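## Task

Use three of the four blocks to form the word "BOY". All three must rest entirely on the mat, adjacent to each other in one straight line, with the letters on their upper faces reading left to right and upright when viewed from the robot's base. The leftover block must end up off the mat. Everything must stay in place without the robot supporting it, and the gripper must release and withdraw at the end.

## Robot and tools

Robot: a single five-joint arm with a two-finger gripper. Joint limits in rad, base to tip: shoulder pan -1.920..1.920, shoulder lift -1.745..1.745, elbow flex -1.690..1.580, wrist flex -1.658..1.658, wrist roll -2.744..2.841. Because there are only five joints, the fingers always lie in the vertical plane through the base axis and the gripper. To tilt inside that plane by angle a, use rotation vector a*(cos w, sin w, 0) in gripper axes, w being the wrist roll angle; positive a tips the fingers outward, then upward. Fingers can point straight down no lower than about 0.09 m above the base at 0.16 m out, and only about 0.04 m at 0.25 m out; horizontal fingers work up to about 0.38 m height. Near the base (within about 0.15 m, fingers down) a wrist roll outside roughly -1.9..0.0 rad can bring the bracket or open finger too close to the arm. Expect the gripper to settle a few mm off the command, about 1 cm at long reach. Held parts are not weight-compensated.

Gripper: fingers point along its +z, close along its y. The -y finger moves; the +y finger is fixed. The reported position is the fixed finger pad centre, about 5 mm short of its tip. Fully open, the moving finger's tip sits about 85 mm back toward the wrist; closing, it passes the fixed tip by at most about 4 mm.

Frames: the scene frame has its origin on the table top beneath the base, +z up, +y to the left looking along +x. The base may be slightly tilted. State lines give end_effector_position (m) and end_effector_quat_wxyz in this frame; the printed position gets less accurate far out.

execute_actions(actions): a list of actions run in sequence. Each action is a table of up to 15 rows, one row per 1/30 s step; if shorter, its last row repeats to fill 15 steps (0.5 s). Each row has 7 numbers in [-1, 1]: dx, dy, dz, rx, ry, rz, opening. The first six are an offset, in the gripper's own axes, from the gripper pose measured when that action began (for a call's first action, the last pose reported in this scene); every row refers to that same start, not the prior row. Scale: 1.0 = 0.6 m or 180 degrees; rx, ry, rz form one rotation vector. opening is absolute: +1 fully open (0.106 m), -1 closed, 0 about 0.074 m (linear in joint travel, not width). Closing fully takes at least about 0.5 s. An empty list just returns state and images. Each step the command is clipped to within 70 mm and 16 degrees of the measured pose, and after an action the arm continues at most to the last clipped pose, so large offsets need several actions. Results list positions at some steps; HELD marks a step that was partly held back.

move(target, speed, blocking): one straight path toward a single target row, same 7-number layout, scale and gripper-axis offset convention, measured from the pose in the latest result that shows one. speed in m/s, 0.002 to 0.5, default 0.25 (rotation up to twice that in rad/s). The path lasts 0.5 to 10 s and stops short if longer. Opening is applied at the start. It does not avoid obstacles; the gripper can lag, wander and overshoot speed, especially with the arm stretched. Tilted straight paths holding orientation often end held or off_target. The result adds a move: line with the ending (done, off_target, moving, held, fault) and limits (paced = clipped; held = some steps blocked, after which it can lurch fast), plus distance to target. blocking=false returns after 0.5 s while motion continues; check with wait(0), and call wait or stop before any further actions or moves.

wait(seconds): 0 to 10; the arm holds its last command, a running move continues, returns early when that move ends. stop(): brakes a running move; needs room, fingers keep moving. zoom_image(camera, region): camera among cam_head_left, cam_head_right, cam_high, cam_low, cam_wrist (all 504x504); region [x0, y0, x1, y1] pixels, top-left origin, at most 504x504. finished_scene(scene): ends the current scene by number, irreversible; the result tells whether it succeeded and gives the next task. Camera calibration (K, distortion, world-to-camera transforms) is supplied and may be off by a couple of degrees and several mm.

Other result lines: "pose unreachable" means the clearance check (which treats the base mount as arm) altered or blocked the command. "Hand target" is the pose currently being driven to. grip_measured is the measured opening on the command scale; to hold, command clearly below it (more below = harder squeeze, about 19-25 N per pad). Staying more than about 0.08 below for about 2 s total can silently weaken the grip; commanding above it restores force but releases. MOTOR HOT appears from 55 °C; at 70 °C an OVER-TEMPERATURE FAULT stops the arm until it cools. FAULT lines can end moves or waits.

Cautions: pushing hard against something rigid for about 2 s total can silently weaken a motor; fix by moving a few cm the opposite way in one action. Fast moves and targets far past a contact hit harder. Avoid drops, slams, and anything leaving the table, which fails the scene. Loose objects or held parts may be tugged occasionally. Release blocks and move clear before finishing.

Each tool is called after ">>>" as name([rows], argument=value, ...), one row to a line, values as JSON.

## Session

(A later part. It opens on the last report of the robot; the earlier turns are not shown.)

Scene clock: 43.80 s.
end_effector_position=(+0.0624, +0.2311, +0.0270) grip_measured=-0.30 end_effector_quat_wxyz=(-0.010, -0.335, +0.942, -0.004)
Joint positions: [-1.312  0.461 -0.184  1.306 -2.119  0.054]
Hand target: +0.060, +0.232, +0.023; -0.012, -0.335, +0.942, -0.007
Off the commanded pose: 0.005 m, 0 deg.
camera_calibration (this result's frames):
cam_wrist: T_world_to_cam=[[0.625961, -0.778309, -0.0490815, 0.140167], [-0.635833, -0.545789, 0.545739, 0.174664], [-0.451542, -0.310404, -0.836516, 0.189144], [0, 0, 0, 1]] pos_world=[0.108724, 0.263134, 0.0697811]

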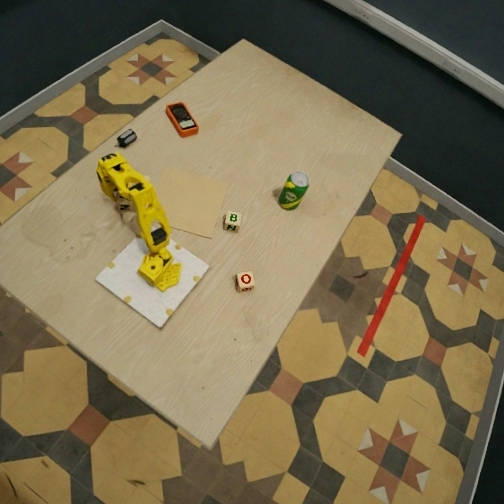

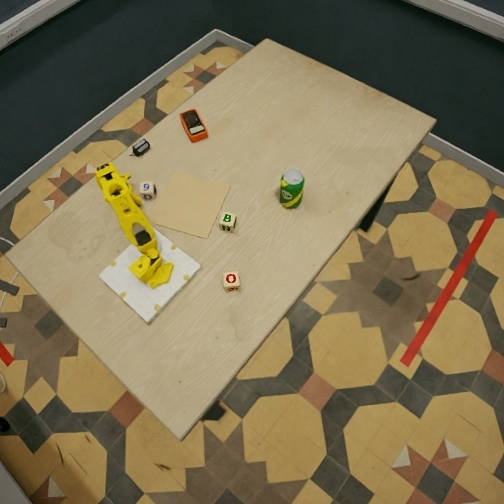

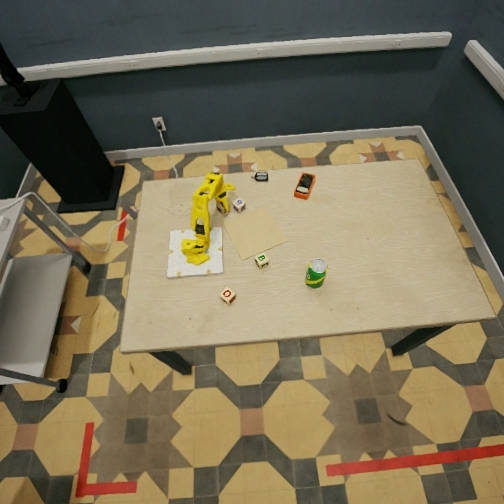

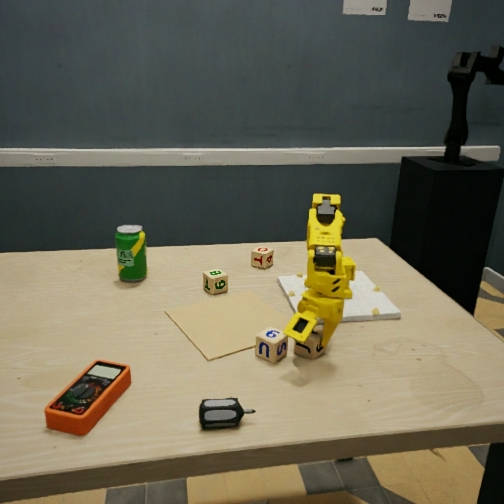

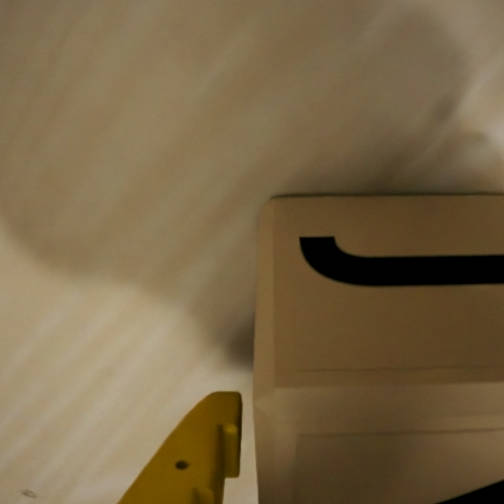

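>>> execute_actions(actions=[])

Scene clock: 44.03 s.
end_effector_position=(+0.0624, +0.2313, +0.0261) grip_measured=-0.32 end_effector_quat_wxyz=(-0.010, -0.335, +0.942, -0.004)
Joint positions: [-1.312  0.465 -0.184  1.302 -2.119  0.053]
Hand target: +0.060, +0.232, +0.023; -0.012, -0.335, +0.942, -0.007
Off the commanded pose: 0.005 m, 0 deg.
camera_calibration (this result's frames):
cam_wrist: T_world_to_cam=[[0.625961, -0.778309, -0.0490815, 0.140273], [-0.635833, -0.545789, 0.545739, 0.175356], [-0.451542, -0.310404, -0.836516, 0.188452], [0, 0, 0, 1]] pos_world=[0.108786, 0.263379, 0.0688293]

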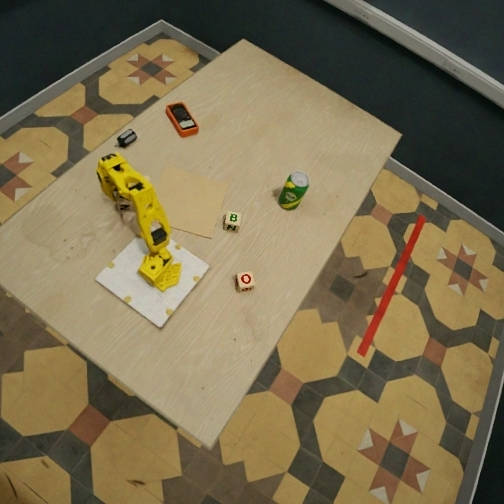

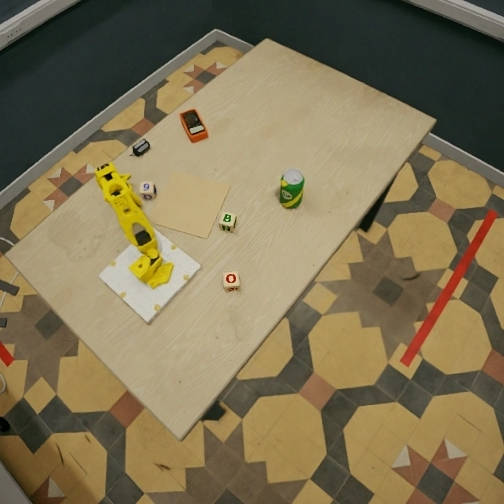

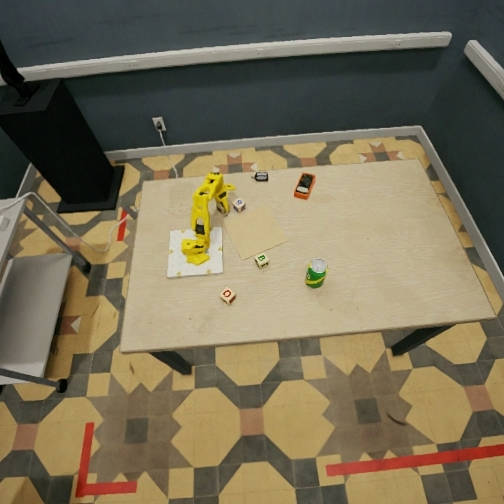

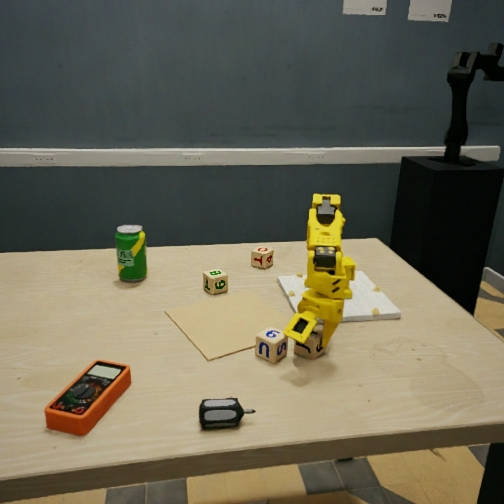

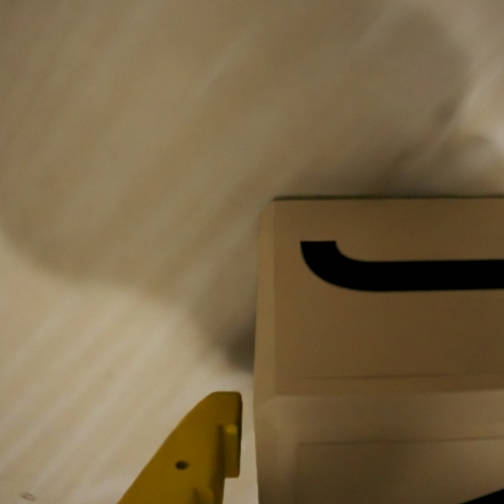

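>>> execute_actions([
  [[0,0,0,0,0,0,-0.38],[0,0,0,0,0,0,-0.44],[0,0,0,0,0,0,-0.49],[0,0,0,0,0,0,-0.52],[0,0,0,0,0,0,-0.52],[0.0001,0,-0.0033,0,0,0,-0.52],[0.0002,0,-0.0083,-0.0006,-0.0009,0,-0.52],[0.0003,0,-0.015,-0.0012,-0.0018,0,-0.52],[0.0005,0,-0.0233,-0.0018,-0.0027,0,-0.52],[0.0008,-0.0011,-0.0316,-0.0024,-0.0036,-0.0012,-0.52],[0.0014,-0.0046,-0.04,-0.003,-0.0045,-0.0047,-0.52],[0.0022,-0.0102,-0.0466,-0.0035,-0.0053,-0.0106,-0.52],[0.0032,-0.018,-0.0516,-0.0035,-0.0053,-0.0187,-0.52],[0.0044,-0.0279,-0.0549,-0.0035,-0.0053,-0.029,-0.52],[0.0058,-0.0398,-0.0565,-0.0035,-0.0053,-0.0413,-0.52]],
  [[0.0044,-0.0443,-0.0223,0,0,-0.0472,-0.52],[0.0066,-0.0596,-0.0223,0,0,-0.0631,-0.52],[0.0089,-0.0763,-0.0223,0,0,-0.0805,-0.52],[0.0115,-0.0943,-0.0223,0,0,-0.0993,-0.52],[0.0142,-0.1135,-0.0223,0,0,-0.1192,-0.52],[0.017,-0.1334,-0.0223,0,0,-0.14,-0.52],[0.0199,-0.1539,-0.0223,0,0,-0.1614,-0.52],[0.0228,-0.1748,-0.0223,0,0,-0.1832,-0.52],[0.0258,-0.1959,-0.0223,0,0,-0.2051,-0.52],[0.0288,-0.2168,-0.0223,0,0,-0.2269,-0.52],[0.0316,-0.2374,-0.0223,0,0,-0.2483,-0.52],[0.0345,-0.2573,-0.0223,0,0,-0.2691,-0.52],[0.0372,-0.2764,-0.0223,0,0,-0.289,-0.52],[0.0397,-0.2945,-0.0223,0,0,-0.3078,-0.52],[0.0421,-0.3112,-0.0223,0,0,-0.3253,-0.52]],
  [[0.061,-0.0416,-0.004,0,0,-0.0761,-0.52],[0.0723,-0.0493,-0.002,0,0,-0.0903,-0.52],[0.0822,-0.056,0.002,0,0,-0.1026,-0.52],[0.0904,-0.0616,0.008,0,0,-0.1129,-0.52],[0.0969,-0.0661,0.015,-0.001,0,-0.121,-0.52],[0.1016,-0.0693,0.022,-0.001,0,-0.1269,-0.52],[0.1045,-0.0712,0.029,-0.002,0,-0.1305,-0.52],[0.1054,-0.0719,0.036,-0.002,0,-0.1316,-0.52],[0.107,-0.0725,0.042,-0.003,0,-0.134,-0.52],[0.107,-0.0725,0.046,-0.003,0,-0.134,-0.52],[0.107,-0.0725,0.0483,-0.003,0,-0.134,-0.52]],
])

Scene clock: 53.87 s.
end_effector_position=(+0.1705, +0.0306, +0.0409) grip_measured=-0.45 end_effector_quat_wxyz=(+0.039, +0.754, -0.655, -0.031)
Joint positions: [-0.209  0.066  0.277  1.314  0.01   0.043]
Hand target: +0.169, +0.028, +0.037; +0.044, +0.754, -0.654, -0.035
Off the commanded pose: 0.006 m, 2 deg.
Step readings (end_effector_position; steps 1 to 15: 1st action; 16 to 30: 2nd action; 31 to 45: 3rd action):
0: (+0.0624, +0.2313, +0.0261)
1: (+0.0624, +0.2313, +0.0261)
2: (+0.0624, +0.2313, +0.0261)
4: (+0.0624, +0.2313, +0.0261)
8: (+0.0626, +0.2317, +0.0286)
15: (+0.0657, +0.2247, +0.0509)
16: (+0.0685, +0.2221, +0.0543)
17: (+0.0724, +0.2176, +0.0572)
19: (+0.0813, +0.2053, +0.0609)
23: (+0.1023, +0.1721, +0.0618)
30: (+0.1471, +0.1038, +0.0629)
31: (+0.1537, +0.0943, +0.0635)
32: (+0.1572, +0.0849, +0.0638)
34: (+0.1612, +0.0677, +0.0635)
38: (+0.1677, +0.0412, +0.0566)
45: end_effector_position above
camera_calibration (this result's frames):
cam_wrist: T_world_to_cam=[[0.980025, 0.131327, -0.149343, -0.166943], [0.19124, -0.828369, 0.526528, -0.00514317], [-0.0545641, -0.544571, -0.836938, 0.126804], [0, 0, 0, 1]] pos_world=[0.171511, 0.0867176, 0.0839034]

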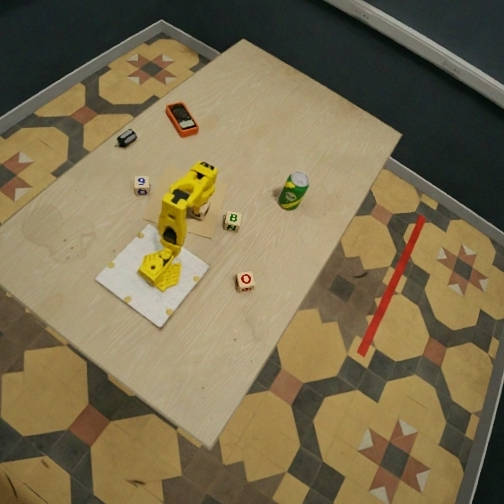

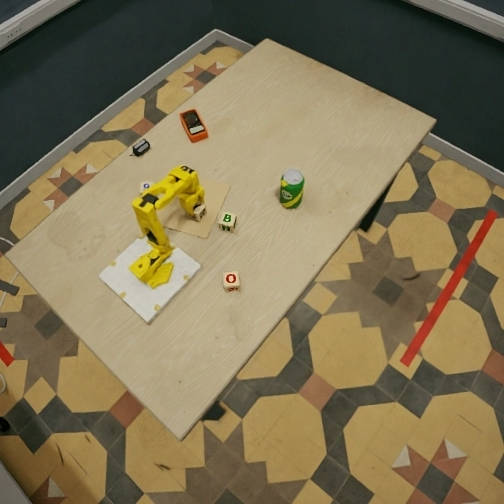

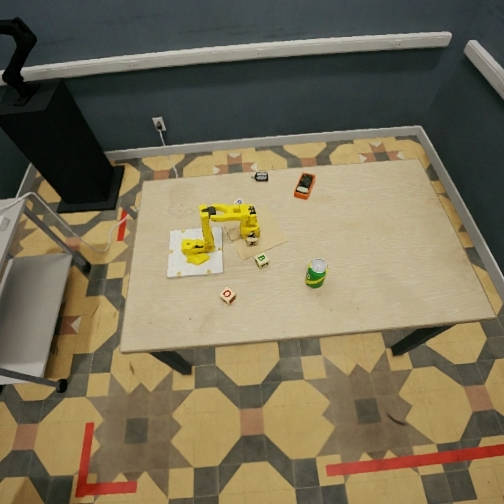

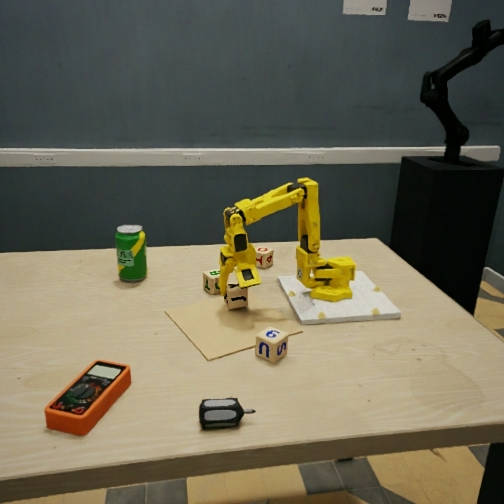

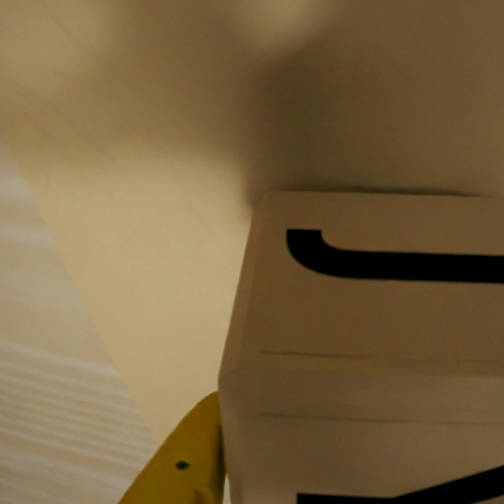

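>>> zoom_image(camera="cam_low", region=[190, 230, 290, 330])

>>> execute_actions(actions=[])

Region (190, 230, 290, 330) of cam_low's 504x504 image, scaled by 5.040, with more detail than that image has.

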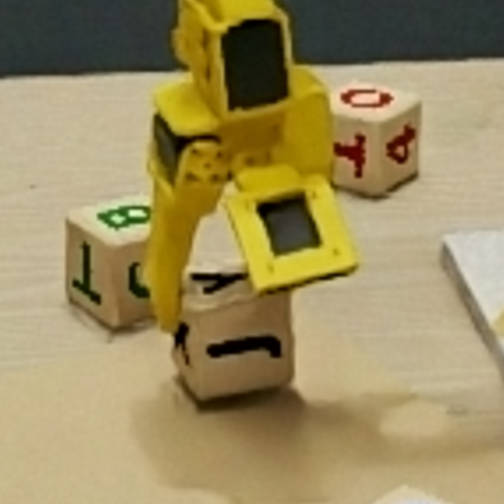

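Scene clock: 54.43 s.
end_effector_position=(+0.1722, +0.0305, +0.0404) grip_measured=-0.45 end_effector_quat_wxyz=(+0.035, +0.755, -0.654, -0.028)
Joint positions: [-0.208  0.066  0.279  1.302  0.016  0.043]
Hand target: +0.169, +0.028, +0.037; +0.044, +0.755, -0.654, -0.035
Off the commanded pose: 0.006 m, 2 deg.
camera_calibration (this result's frames):
cam_wrist: T_world_to_cam=[[0.98092, 0.136173, -0.138754, -0.169376], [0.189528, -0.828782, 0.526497, -0.00493775], [-0.0433018, -0.542749, -0.838778, 0.124592], [0, 0, 0, 1]] pos_world=[0.172475, 0.0865944, 0.0836034]

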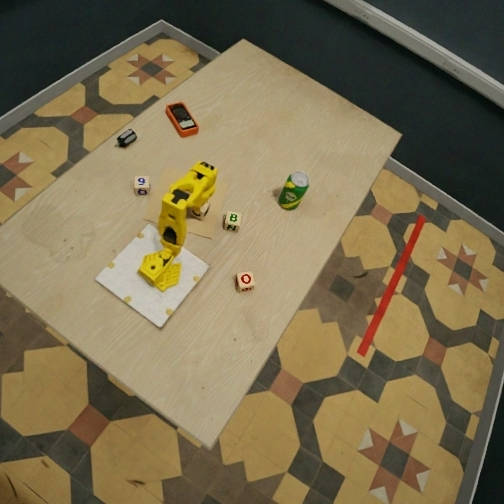

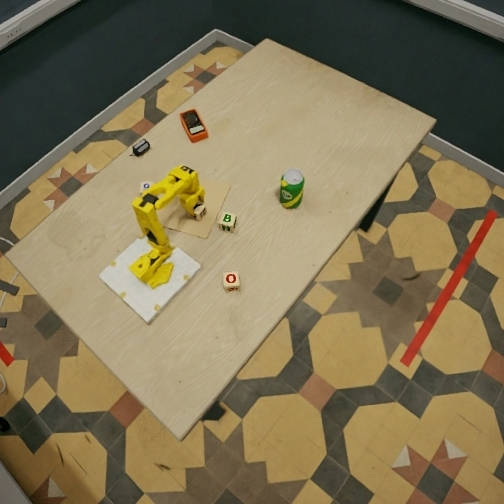

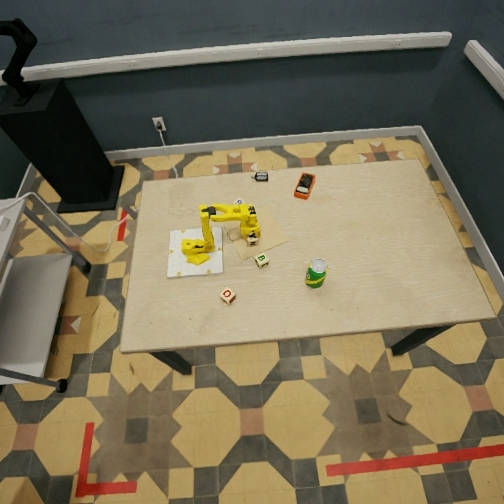

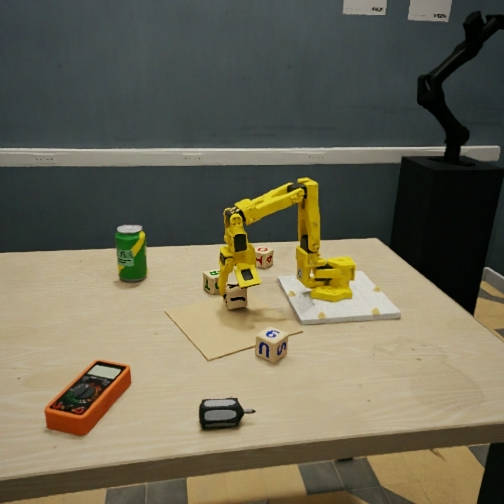

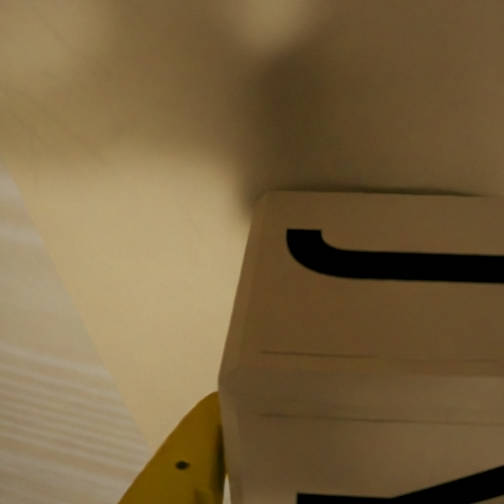

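>>> execute_actions([
  [[0.0002,-0.0024,0.001,0.001,0.0001,-0.0078,-0.52],[0.0004,-0.0059,0.002,0.0026,0.0002,-0.0195,-0.52],[0.0007,-0.0107,0.0035,0.0047,0.0004,-0.0351,-0.52],[0.001,-0.0155,0.0055,0.0068,0.0006,-0.0507,-0.52],[0.0013,-0.0197,0.0082,0.0086,0.0008,-0.064,-0.52],[0.0015,-0.0227,0.0111,0.0099,0.0009,-0.0733,-0.52],[0.0016,-0.0244,0.0142,0.0105,0.001,-0.078,-0.52],[0.0016,-0.0246,0.0172,0.0105,0.001,-0.078,-0.52],[0.0016,-0.0248,0.0196,0.0105,0.001,-0.078,-0.52],[0.0016,-0.025,0.0214,0.0105,0.001,-0.078,-0.52],[0.0016,-0.0251,0.0227,0.0105,0.001,-0.078,-0.52]],
])

Scene clock: 56.43 s.
end_effector_position=(+0.1850, +0.0310, +0.0317) grip_measured=-0.45 end_effector_quat_wxyz=(+0.017, +0.826, -0.563, -0.016)
Joint positions: [-0.208  0.135  0.25   1.219  0.246  0.043]
Hand target: +0.185, +0.032, +0.026; +0.020, +0.830, -0.557, -0.020
Off the commanded pose: 0.006 m, 1 deg.
Step readings (end_effector_position):
0: (+0.1722, +0.0305, +0.0404)
1: (+0.1722, +0.0305, +0.0404)
2: (+0.1724, +0.0305, +0.0404)
4: (+0.1737, +0.0305, +0.0394)
8: (+0.1806, +0.0306, +0.0338)
15: end_effector_position above
camera_calibration (this result's frames):
cam_wrist: T_world_to_cam=[[0.928406, 0.35908, -0.0955161, -0.181842], [0.354301, -0.778064, 0.518736, -0.0342364], [0.11195, -0.515439, -0.849582, 0.0888707], [0, 0, 0, 1]] pos_world=[0.171004, 0.0844651, 0.0758938]

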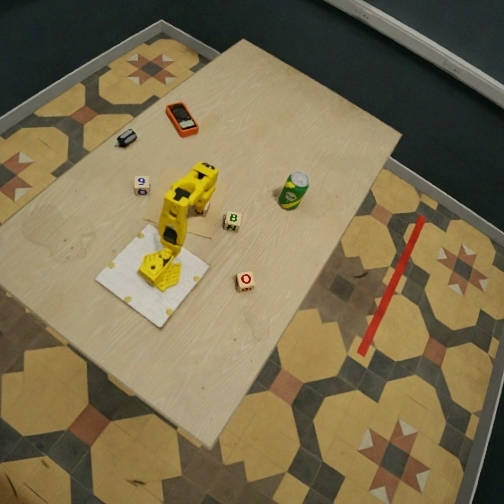

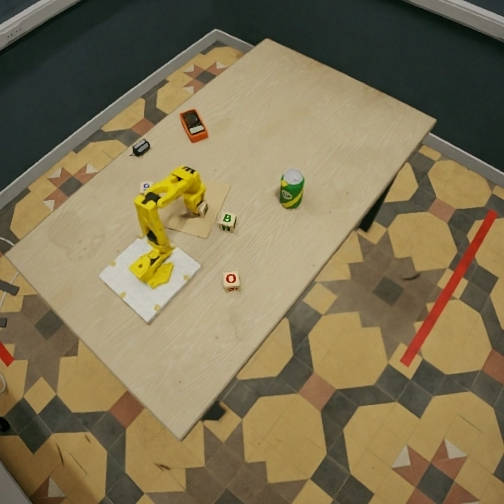

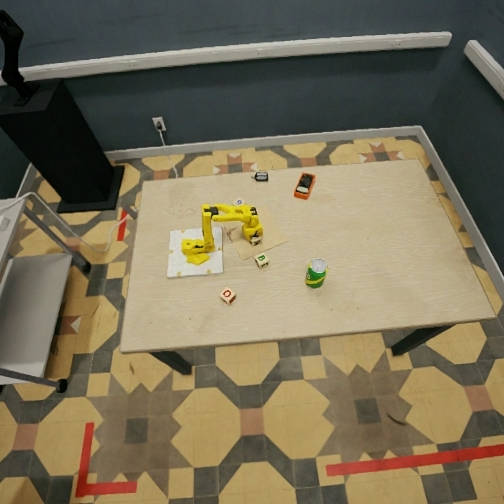

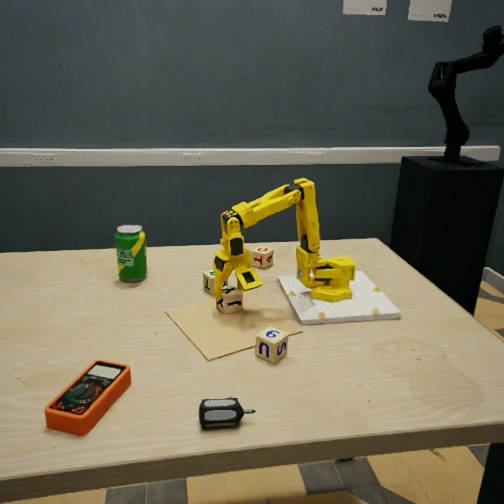

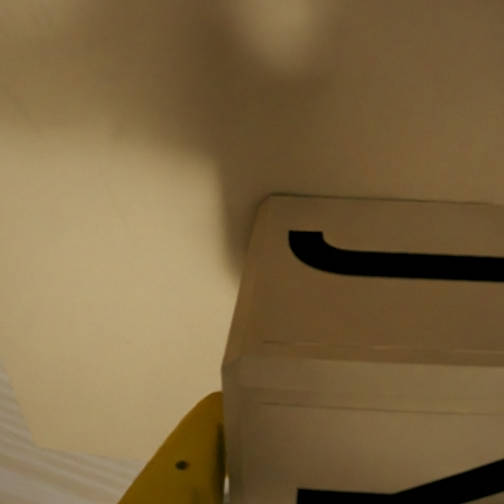

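>>> zoom_image(camera="cam_low", region=[190, 250, 280, 330])

>>> zoom_image(camera="cam_head_right", region=[165, 160, 245, 240])

>>> execute_actions(actions=[])

Region (190, 250, 280, 330) of cam_low's 504x504 image, scaled by 5.600, with more detail than that image has.

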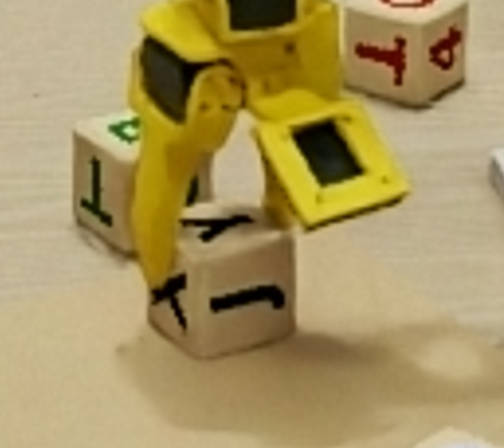

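Region (165, 160, 245, 240) of cam_head_right's 504x504 image, scaled by 6.300, with more detail than that image has.

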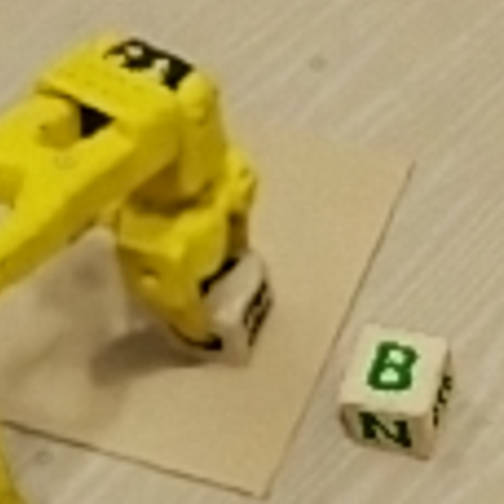

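Scene clock: 56.90 s.
end_effector_position=(+0.1850, +0.0310, +0.0317) grip_measured=-0.45 end_effector_quat_wxyz=(+0.017, +0.826, -0.563, -0.016)
Joint positions: [-0.208  0.135  0.25   1.219  0.246  0.043]
Hand target: +0.185, +0.032, +0.026; +0.020, +0.830, -0.557, -0.020
Off the commanded pose: 0.006 m, 1 deg.
camera_calibration (this result's frames):
cam_wrist: T_world_to_cam=[[0.928406, 0.35908, -0.0955161, -0.181842], [0.354301, -0.778064, 0.518736, -0.0342364], [0.11195, -0.515439, -0.849582, 0.0888707], [0, 0, 0, 1]] pos_world=[0.171004, 0.0844651, 0.0758938]

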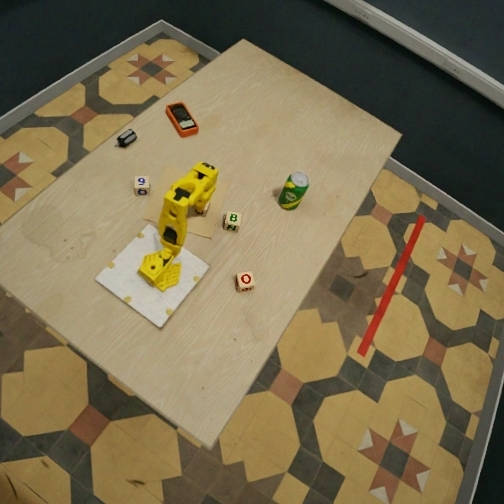

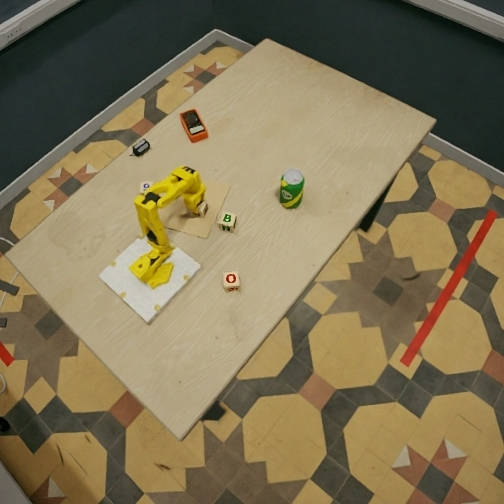

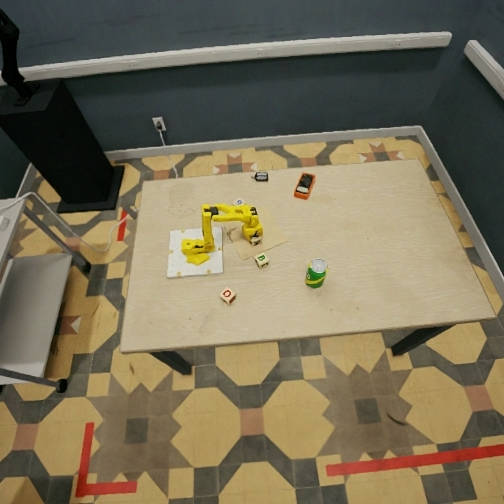

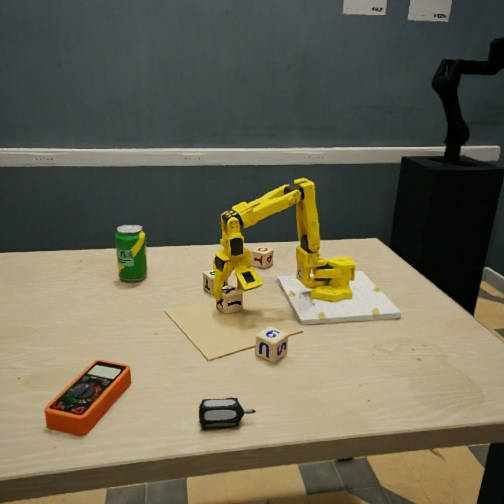

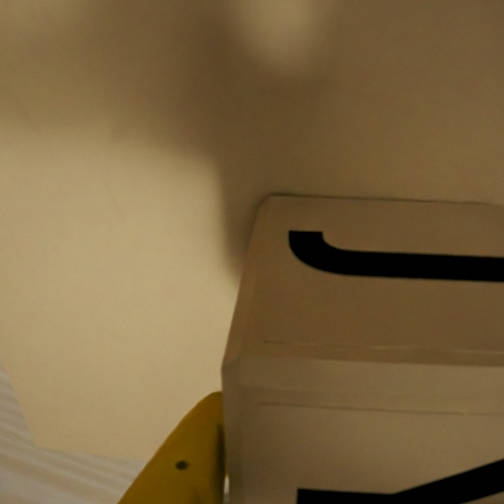

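>>> execute_actions([
  [[0,0,0,0,0,0,-0.47],[0,0,0,0,0,0,-0.42],[0,0.0008,0,0,0,0,-0.36],[0,0.0017,0,0,0,0,-0.3],[0,0.0027,-0.0033,0,0,0,-0.25],[-0.0001,0.003,-0.01,0,0,0,-0.2],[-0.0001,0.0033,-0.0183,0.002,0.0004,0,-0.2],[-0.0002,0.0038,-0.0283,0.005,0.001,0,-0.2],[-0.0003,0.0043,-0.0383,0.009,0.0018,0,-0.2],[0.003,0.0047,-0.0483,0.013,0.0026,0,-0.2],[0.0096,0.0051,-0.0566,0.017,0.0034,-0.002,-0.19],[0.0195,0.0054,-0.0632,0.021,0.0042,-0.005,-0.18],[0.0312,0.0056,-0.0682,0.024,0.0049,-0.009,-0.17],[0.0445,0.0058,-0.0716,0.026,0.0053,-0.013,-0.16],[0.0578,0.0059,-0.0732,0.027,0.0055,-0.017,-0.15]],
])

Scene clock: 63.13 s.
end_effector_position=(+0.1894, +0.0181, +0.0660) grip_measured=-0.18 end_effector_quat_wxyz=(-0.006, +0.833, -0.554, +0.009)
Joint positions: [-0.14  -0.009  0.167  1.378  0.337  0.062]
Hand target: +0.196, -0.001, +0.075; -0.014, +0.839, -0.544, +0.023
Off the commanded pose: 0.023 m, 2 deg.
Step readings (end_effector_position):
0: (+0.1850, +0.0310, +0.0317)
1: (+0.1850, +0.0310, +0.0317)
2: (+0.1852, +0.0310, +0.0320)
4: (+0.1853, +0.0311, +0.0322)
8: (+0.1839, +0.0308, +0.0360)
15: end_effector_position above
camera_calibration (this result's frames):
cam_wrist: T_world_to_cam=[[0.924027, 0.381141, -0.0300982, -0.181861], [0.337164, -0.775227, 0.534175, -0.0614013], [0.180263, -0.50374, -0.844838, 0.0974233], [0, 0, 0, 1]] pos_world=[0.171185, 0.0707907, 0.109632]

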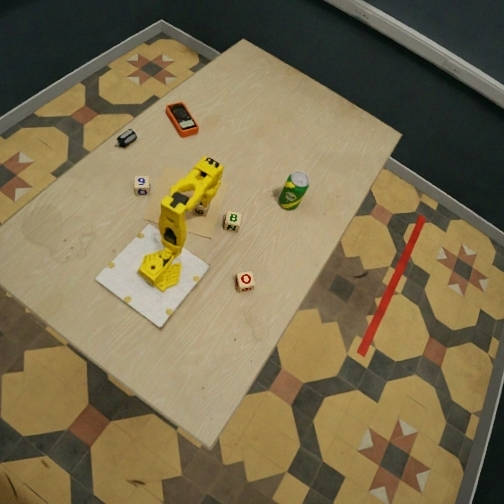

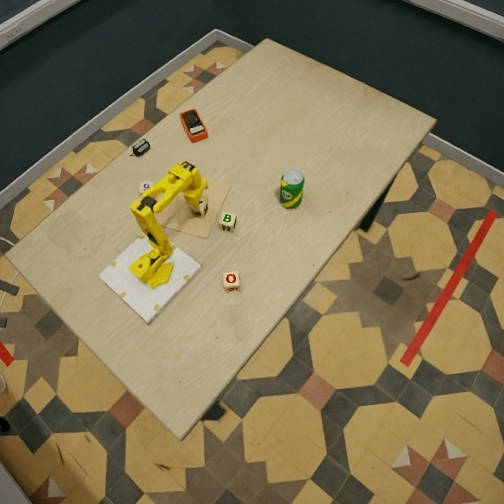

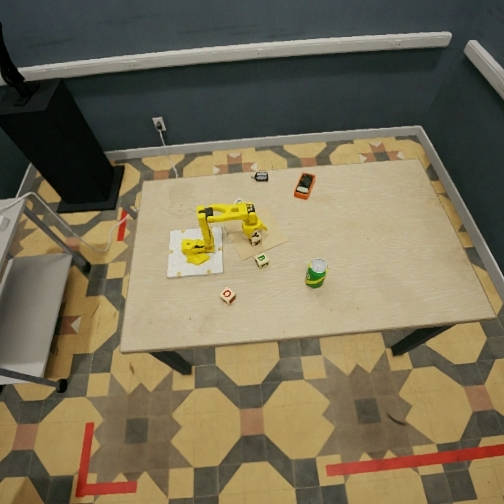

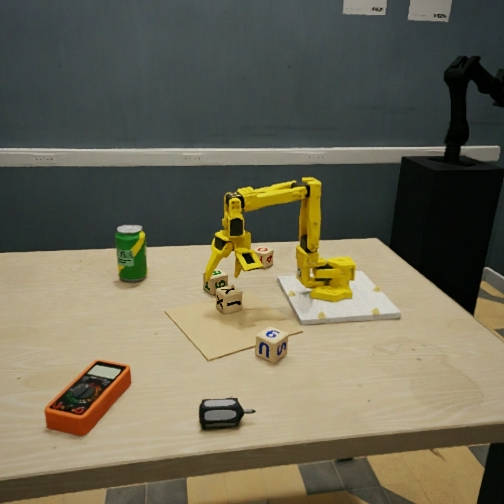

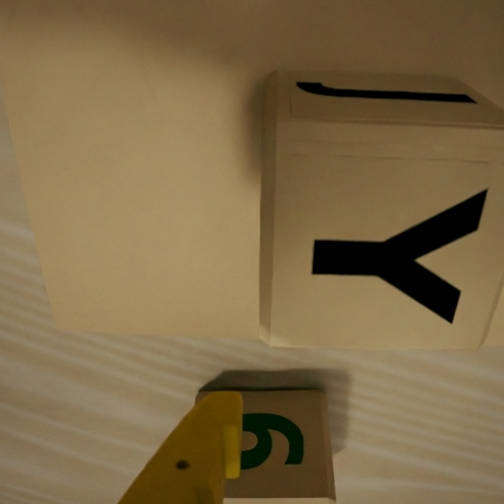

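>>> execute_actions(actions=[])

Scene clock: 63.33 s.
end_effector_position=(+0.1955, +0.0015, +0.0724) grip_measured=-0.16 end_effector_quat_wxyz=(-0.013, +0.838, -0.545, +0.021)
Joint positions: [-0.056 -0.01   0.121  1.398  0.441  0.063]
Hand target: +0.196, -0.001, +0.075; -0.014, +0.838, -0.545, +0.024
Off the commanded pose: 0.005 m, 1 deg.
camera_calibration (this result's frames):
cam_wrist: T_world_to_cam=[[0.916732, 0.399461, -0.00566873, -0.181373], [0.337552, -0.766909, 0.545811, -0.0806859], [0.213683, -0.502277, -0.837889, 0.0863611], [0, 0, 0, 1]] pos_world=[0.175052, 0.05395, 0.115372]

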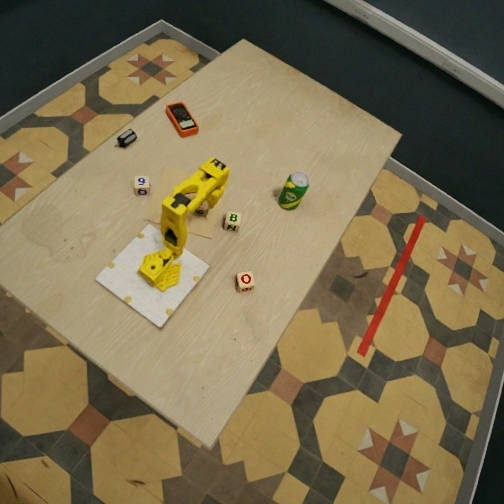

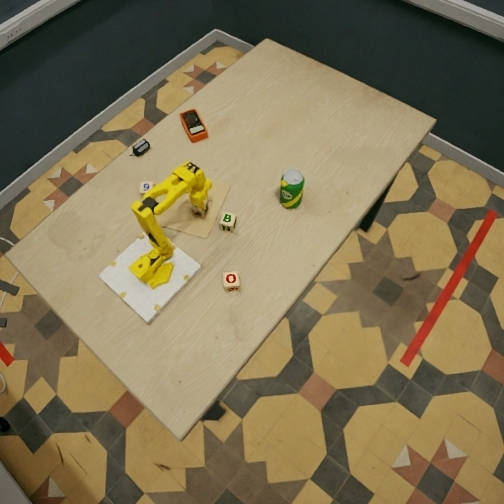

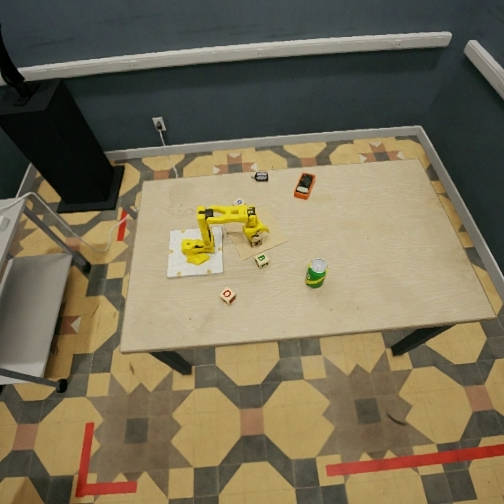

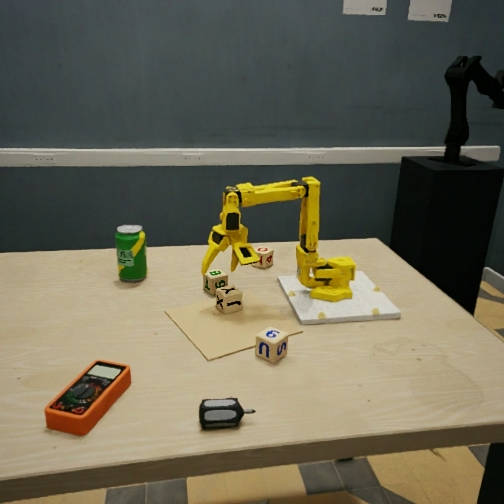

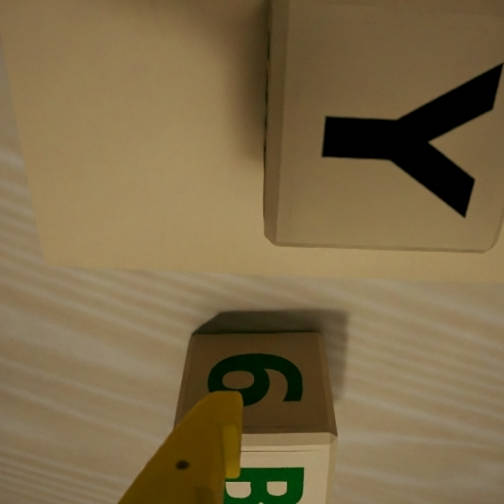

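>>> move(target=[0.2326, 0.3316, -0.0191, -0.0195, 0.0178, -0.1204, -0.12], speed=0.5)

Scene clock: 66.77 s.
end_effector_position=(+0.0736, -0.2093, +0.0836) grip_measured=-0.13 end_effector_quat_wxyz=(+0.048, +0.924, -0.378, +0.036)
Joint positions: [ 1.173  0.049 -0.005  1.406  2.047  0.065]
Hand target: +0.071, -0.210, +0.081; +0.042, +0.924, -0.378, +0.029
Off the commanded pose: 0.007 m, 2 deg.
move: done; limits=paced
camera_calibration (this result's frames):
cam_wrist: T_world_to_cam=[[0.705649, 0.699924, -0.1103, 0.10185], [0.604509, -0.513478, 0.609023, -0.179215], [0.369633, -0.496434, -0.785445, 0.00117294], [0, 0, 0, 1]] pos_world=[0.0360332, -0.162727, 0.121301]

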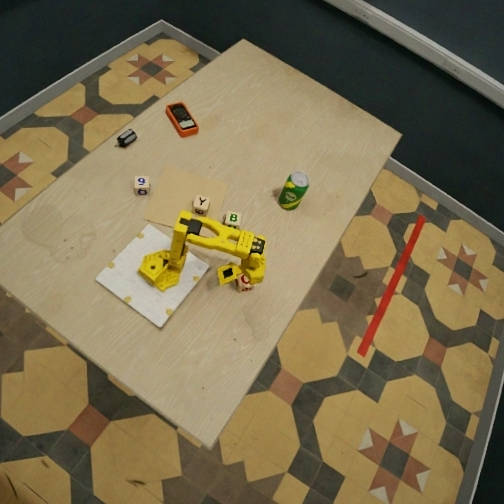

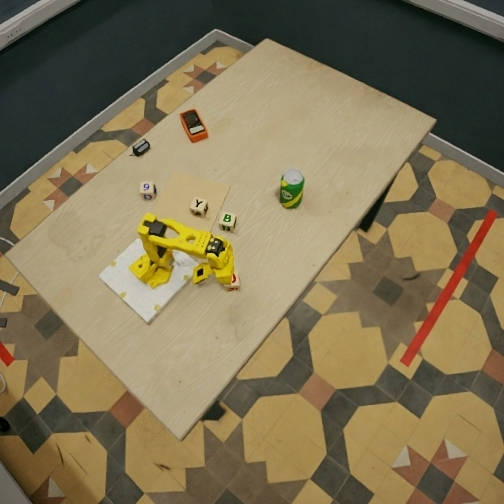

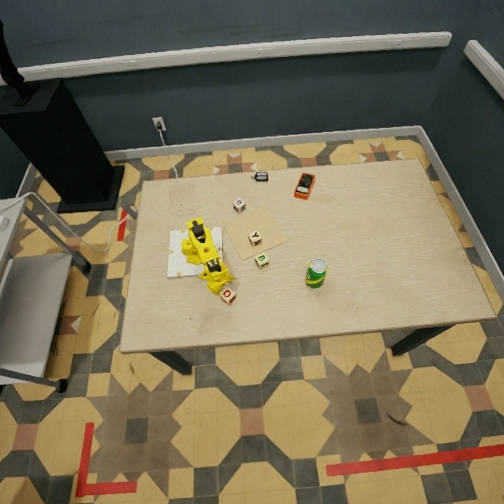

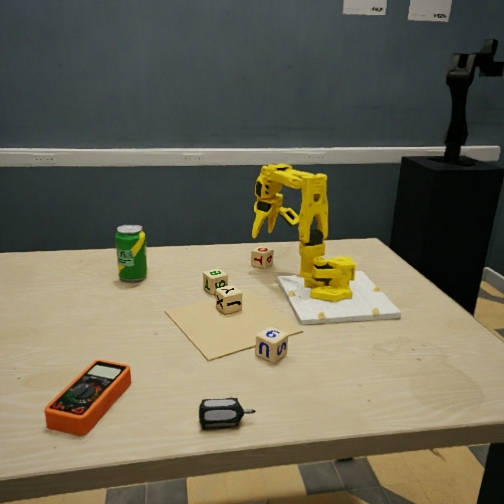

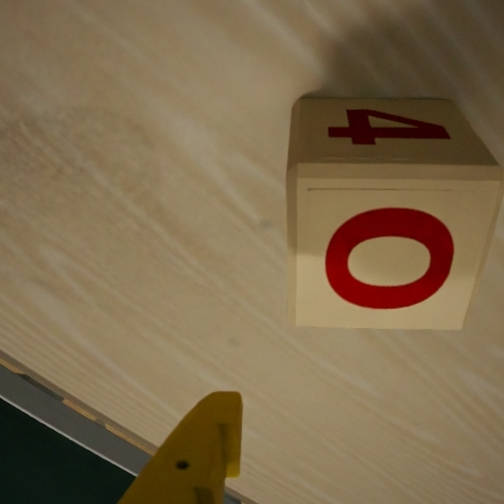

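>>> zoom_image(camera="cam_wrist", region=[254, 85, 504, 345])

Region (254, 85, 504, 345) of cam_wrist's 504x504 image, scaled by 1.938; it fills the left 485 columns of this view, and the rest is white.

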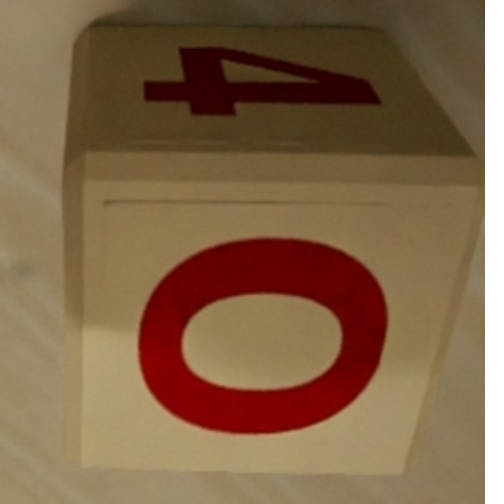

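>>> execute_actions([
  [[0.0015,-0.0015,0.003,0.0013,-0.0029,-0.003,-0.13],[0.0026,-0.0031,0.0089,0.0033,-0.0073,-0.006,-0.14],[0.0035,-0.005,0.0176,0.0057,-0.0124,-0.009,-0.16],[0.0041,-0.0069,0.0283,0.0084,-0.0182,-0.012,-0.18],[0.0043,-0.0087,0.0399,0.0109,-0.0237,-0.015,-0.2],[0.0034,-0.0097,0.0524,0.013,-0.0284,-0.015,-0.22],[0.0022,-0.0105,0.064,0.0147,-0.032,-0.015,-0.24],[0.001,-0.0112,0.0755,0.0159,-0.0346,-0.015,-0.26],[0,-0.0118,0.0852,0.0167,-0.0364,-0.015,-0.28],[-0.0007,-0.0122,0.0919,0.0167,-0.0364,-0.015,-0.29],[-0.0012,-0.0125,0.0967,0.0167,-0.0364,-0.015,-0.3],[-0.0012,-0.0125,0.0967,0.0167,-0.0364,-0.015,-0.31],[-0.0012,-0.0125,0.0967,0.0167,-0.0364,-0.015,-0.32],[-0.0012,-0.0125,0.0967,0.0167,-0.0364,-0.015,-0.33]],
])

Scene clock: 69.63 s.
end_effector_position=(+0.0781, -0.2114, +0.0318) grip_measured=-0.30 end_effector_quat_wxyz=(+0.009, +0.931, -0.365, -0.001)
Joint positions: [1.154 0.298 0.036 1.222 2.058 0.054]
Hand target: +0.080, -0.209, +0.026; +0.002, +0.934, -0.356, -0.007
Off the commanded pose: 0.007 m, 2 deg.
Step readings (end_effector_position):
0: (+0.0736, -0.2093, +0.0836)
1: (+0.0736, -0.2093, +0.0836)
2: (+0.0737, -0.2095, +0.0835)
4: (+0.0743, -0.2093, +0.0798)
8: (+0.0766, -0.2094, +0.0601)
15: end_effector_position above
camera_calibration (this result's frames):
cam_wrist: T_world_to_cam=[[0.682352, 0.727912, -0.067372, 0.10078], [0.641886, -0.552497, 0.531723, -0.160207], [0.349825, -0.406067, -0.844235, -0.019701], [0, 0, 0, 1]] pos_world=[0.0409594, -0.169873, 0.0753431]

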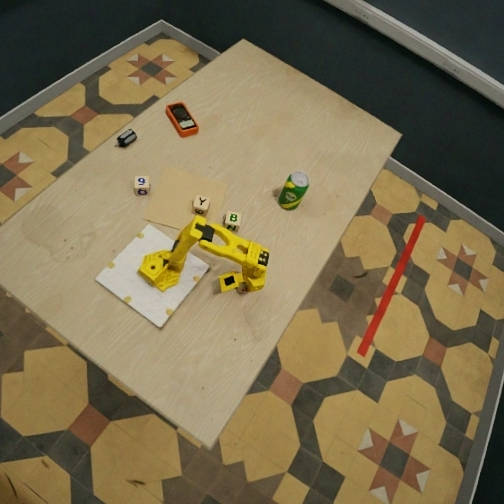

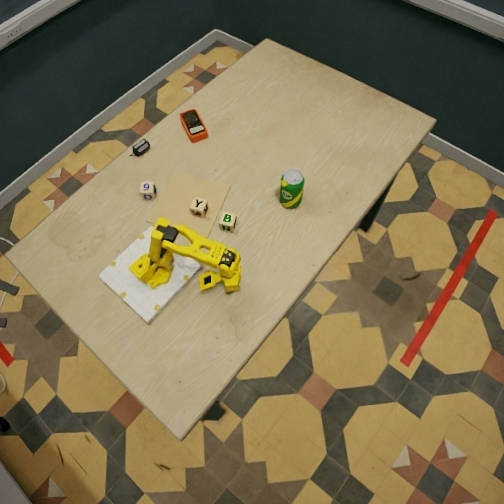

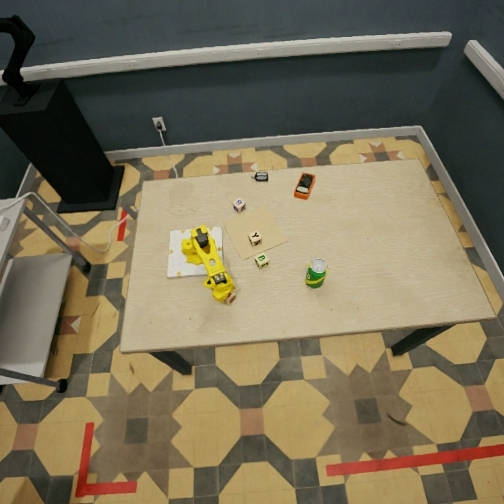

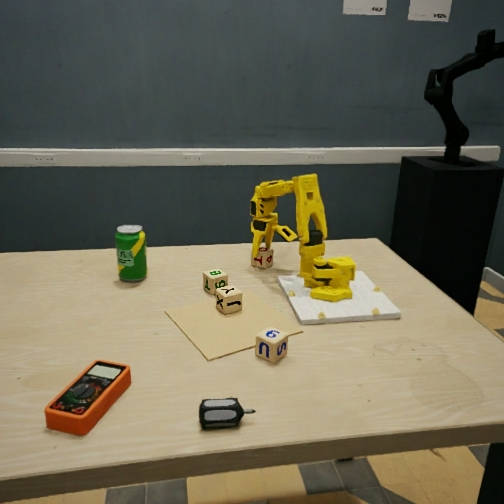

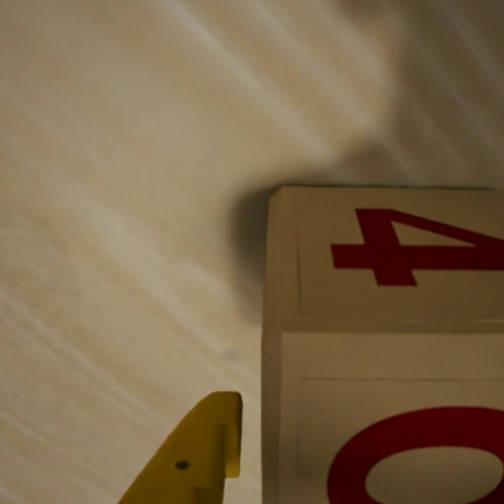

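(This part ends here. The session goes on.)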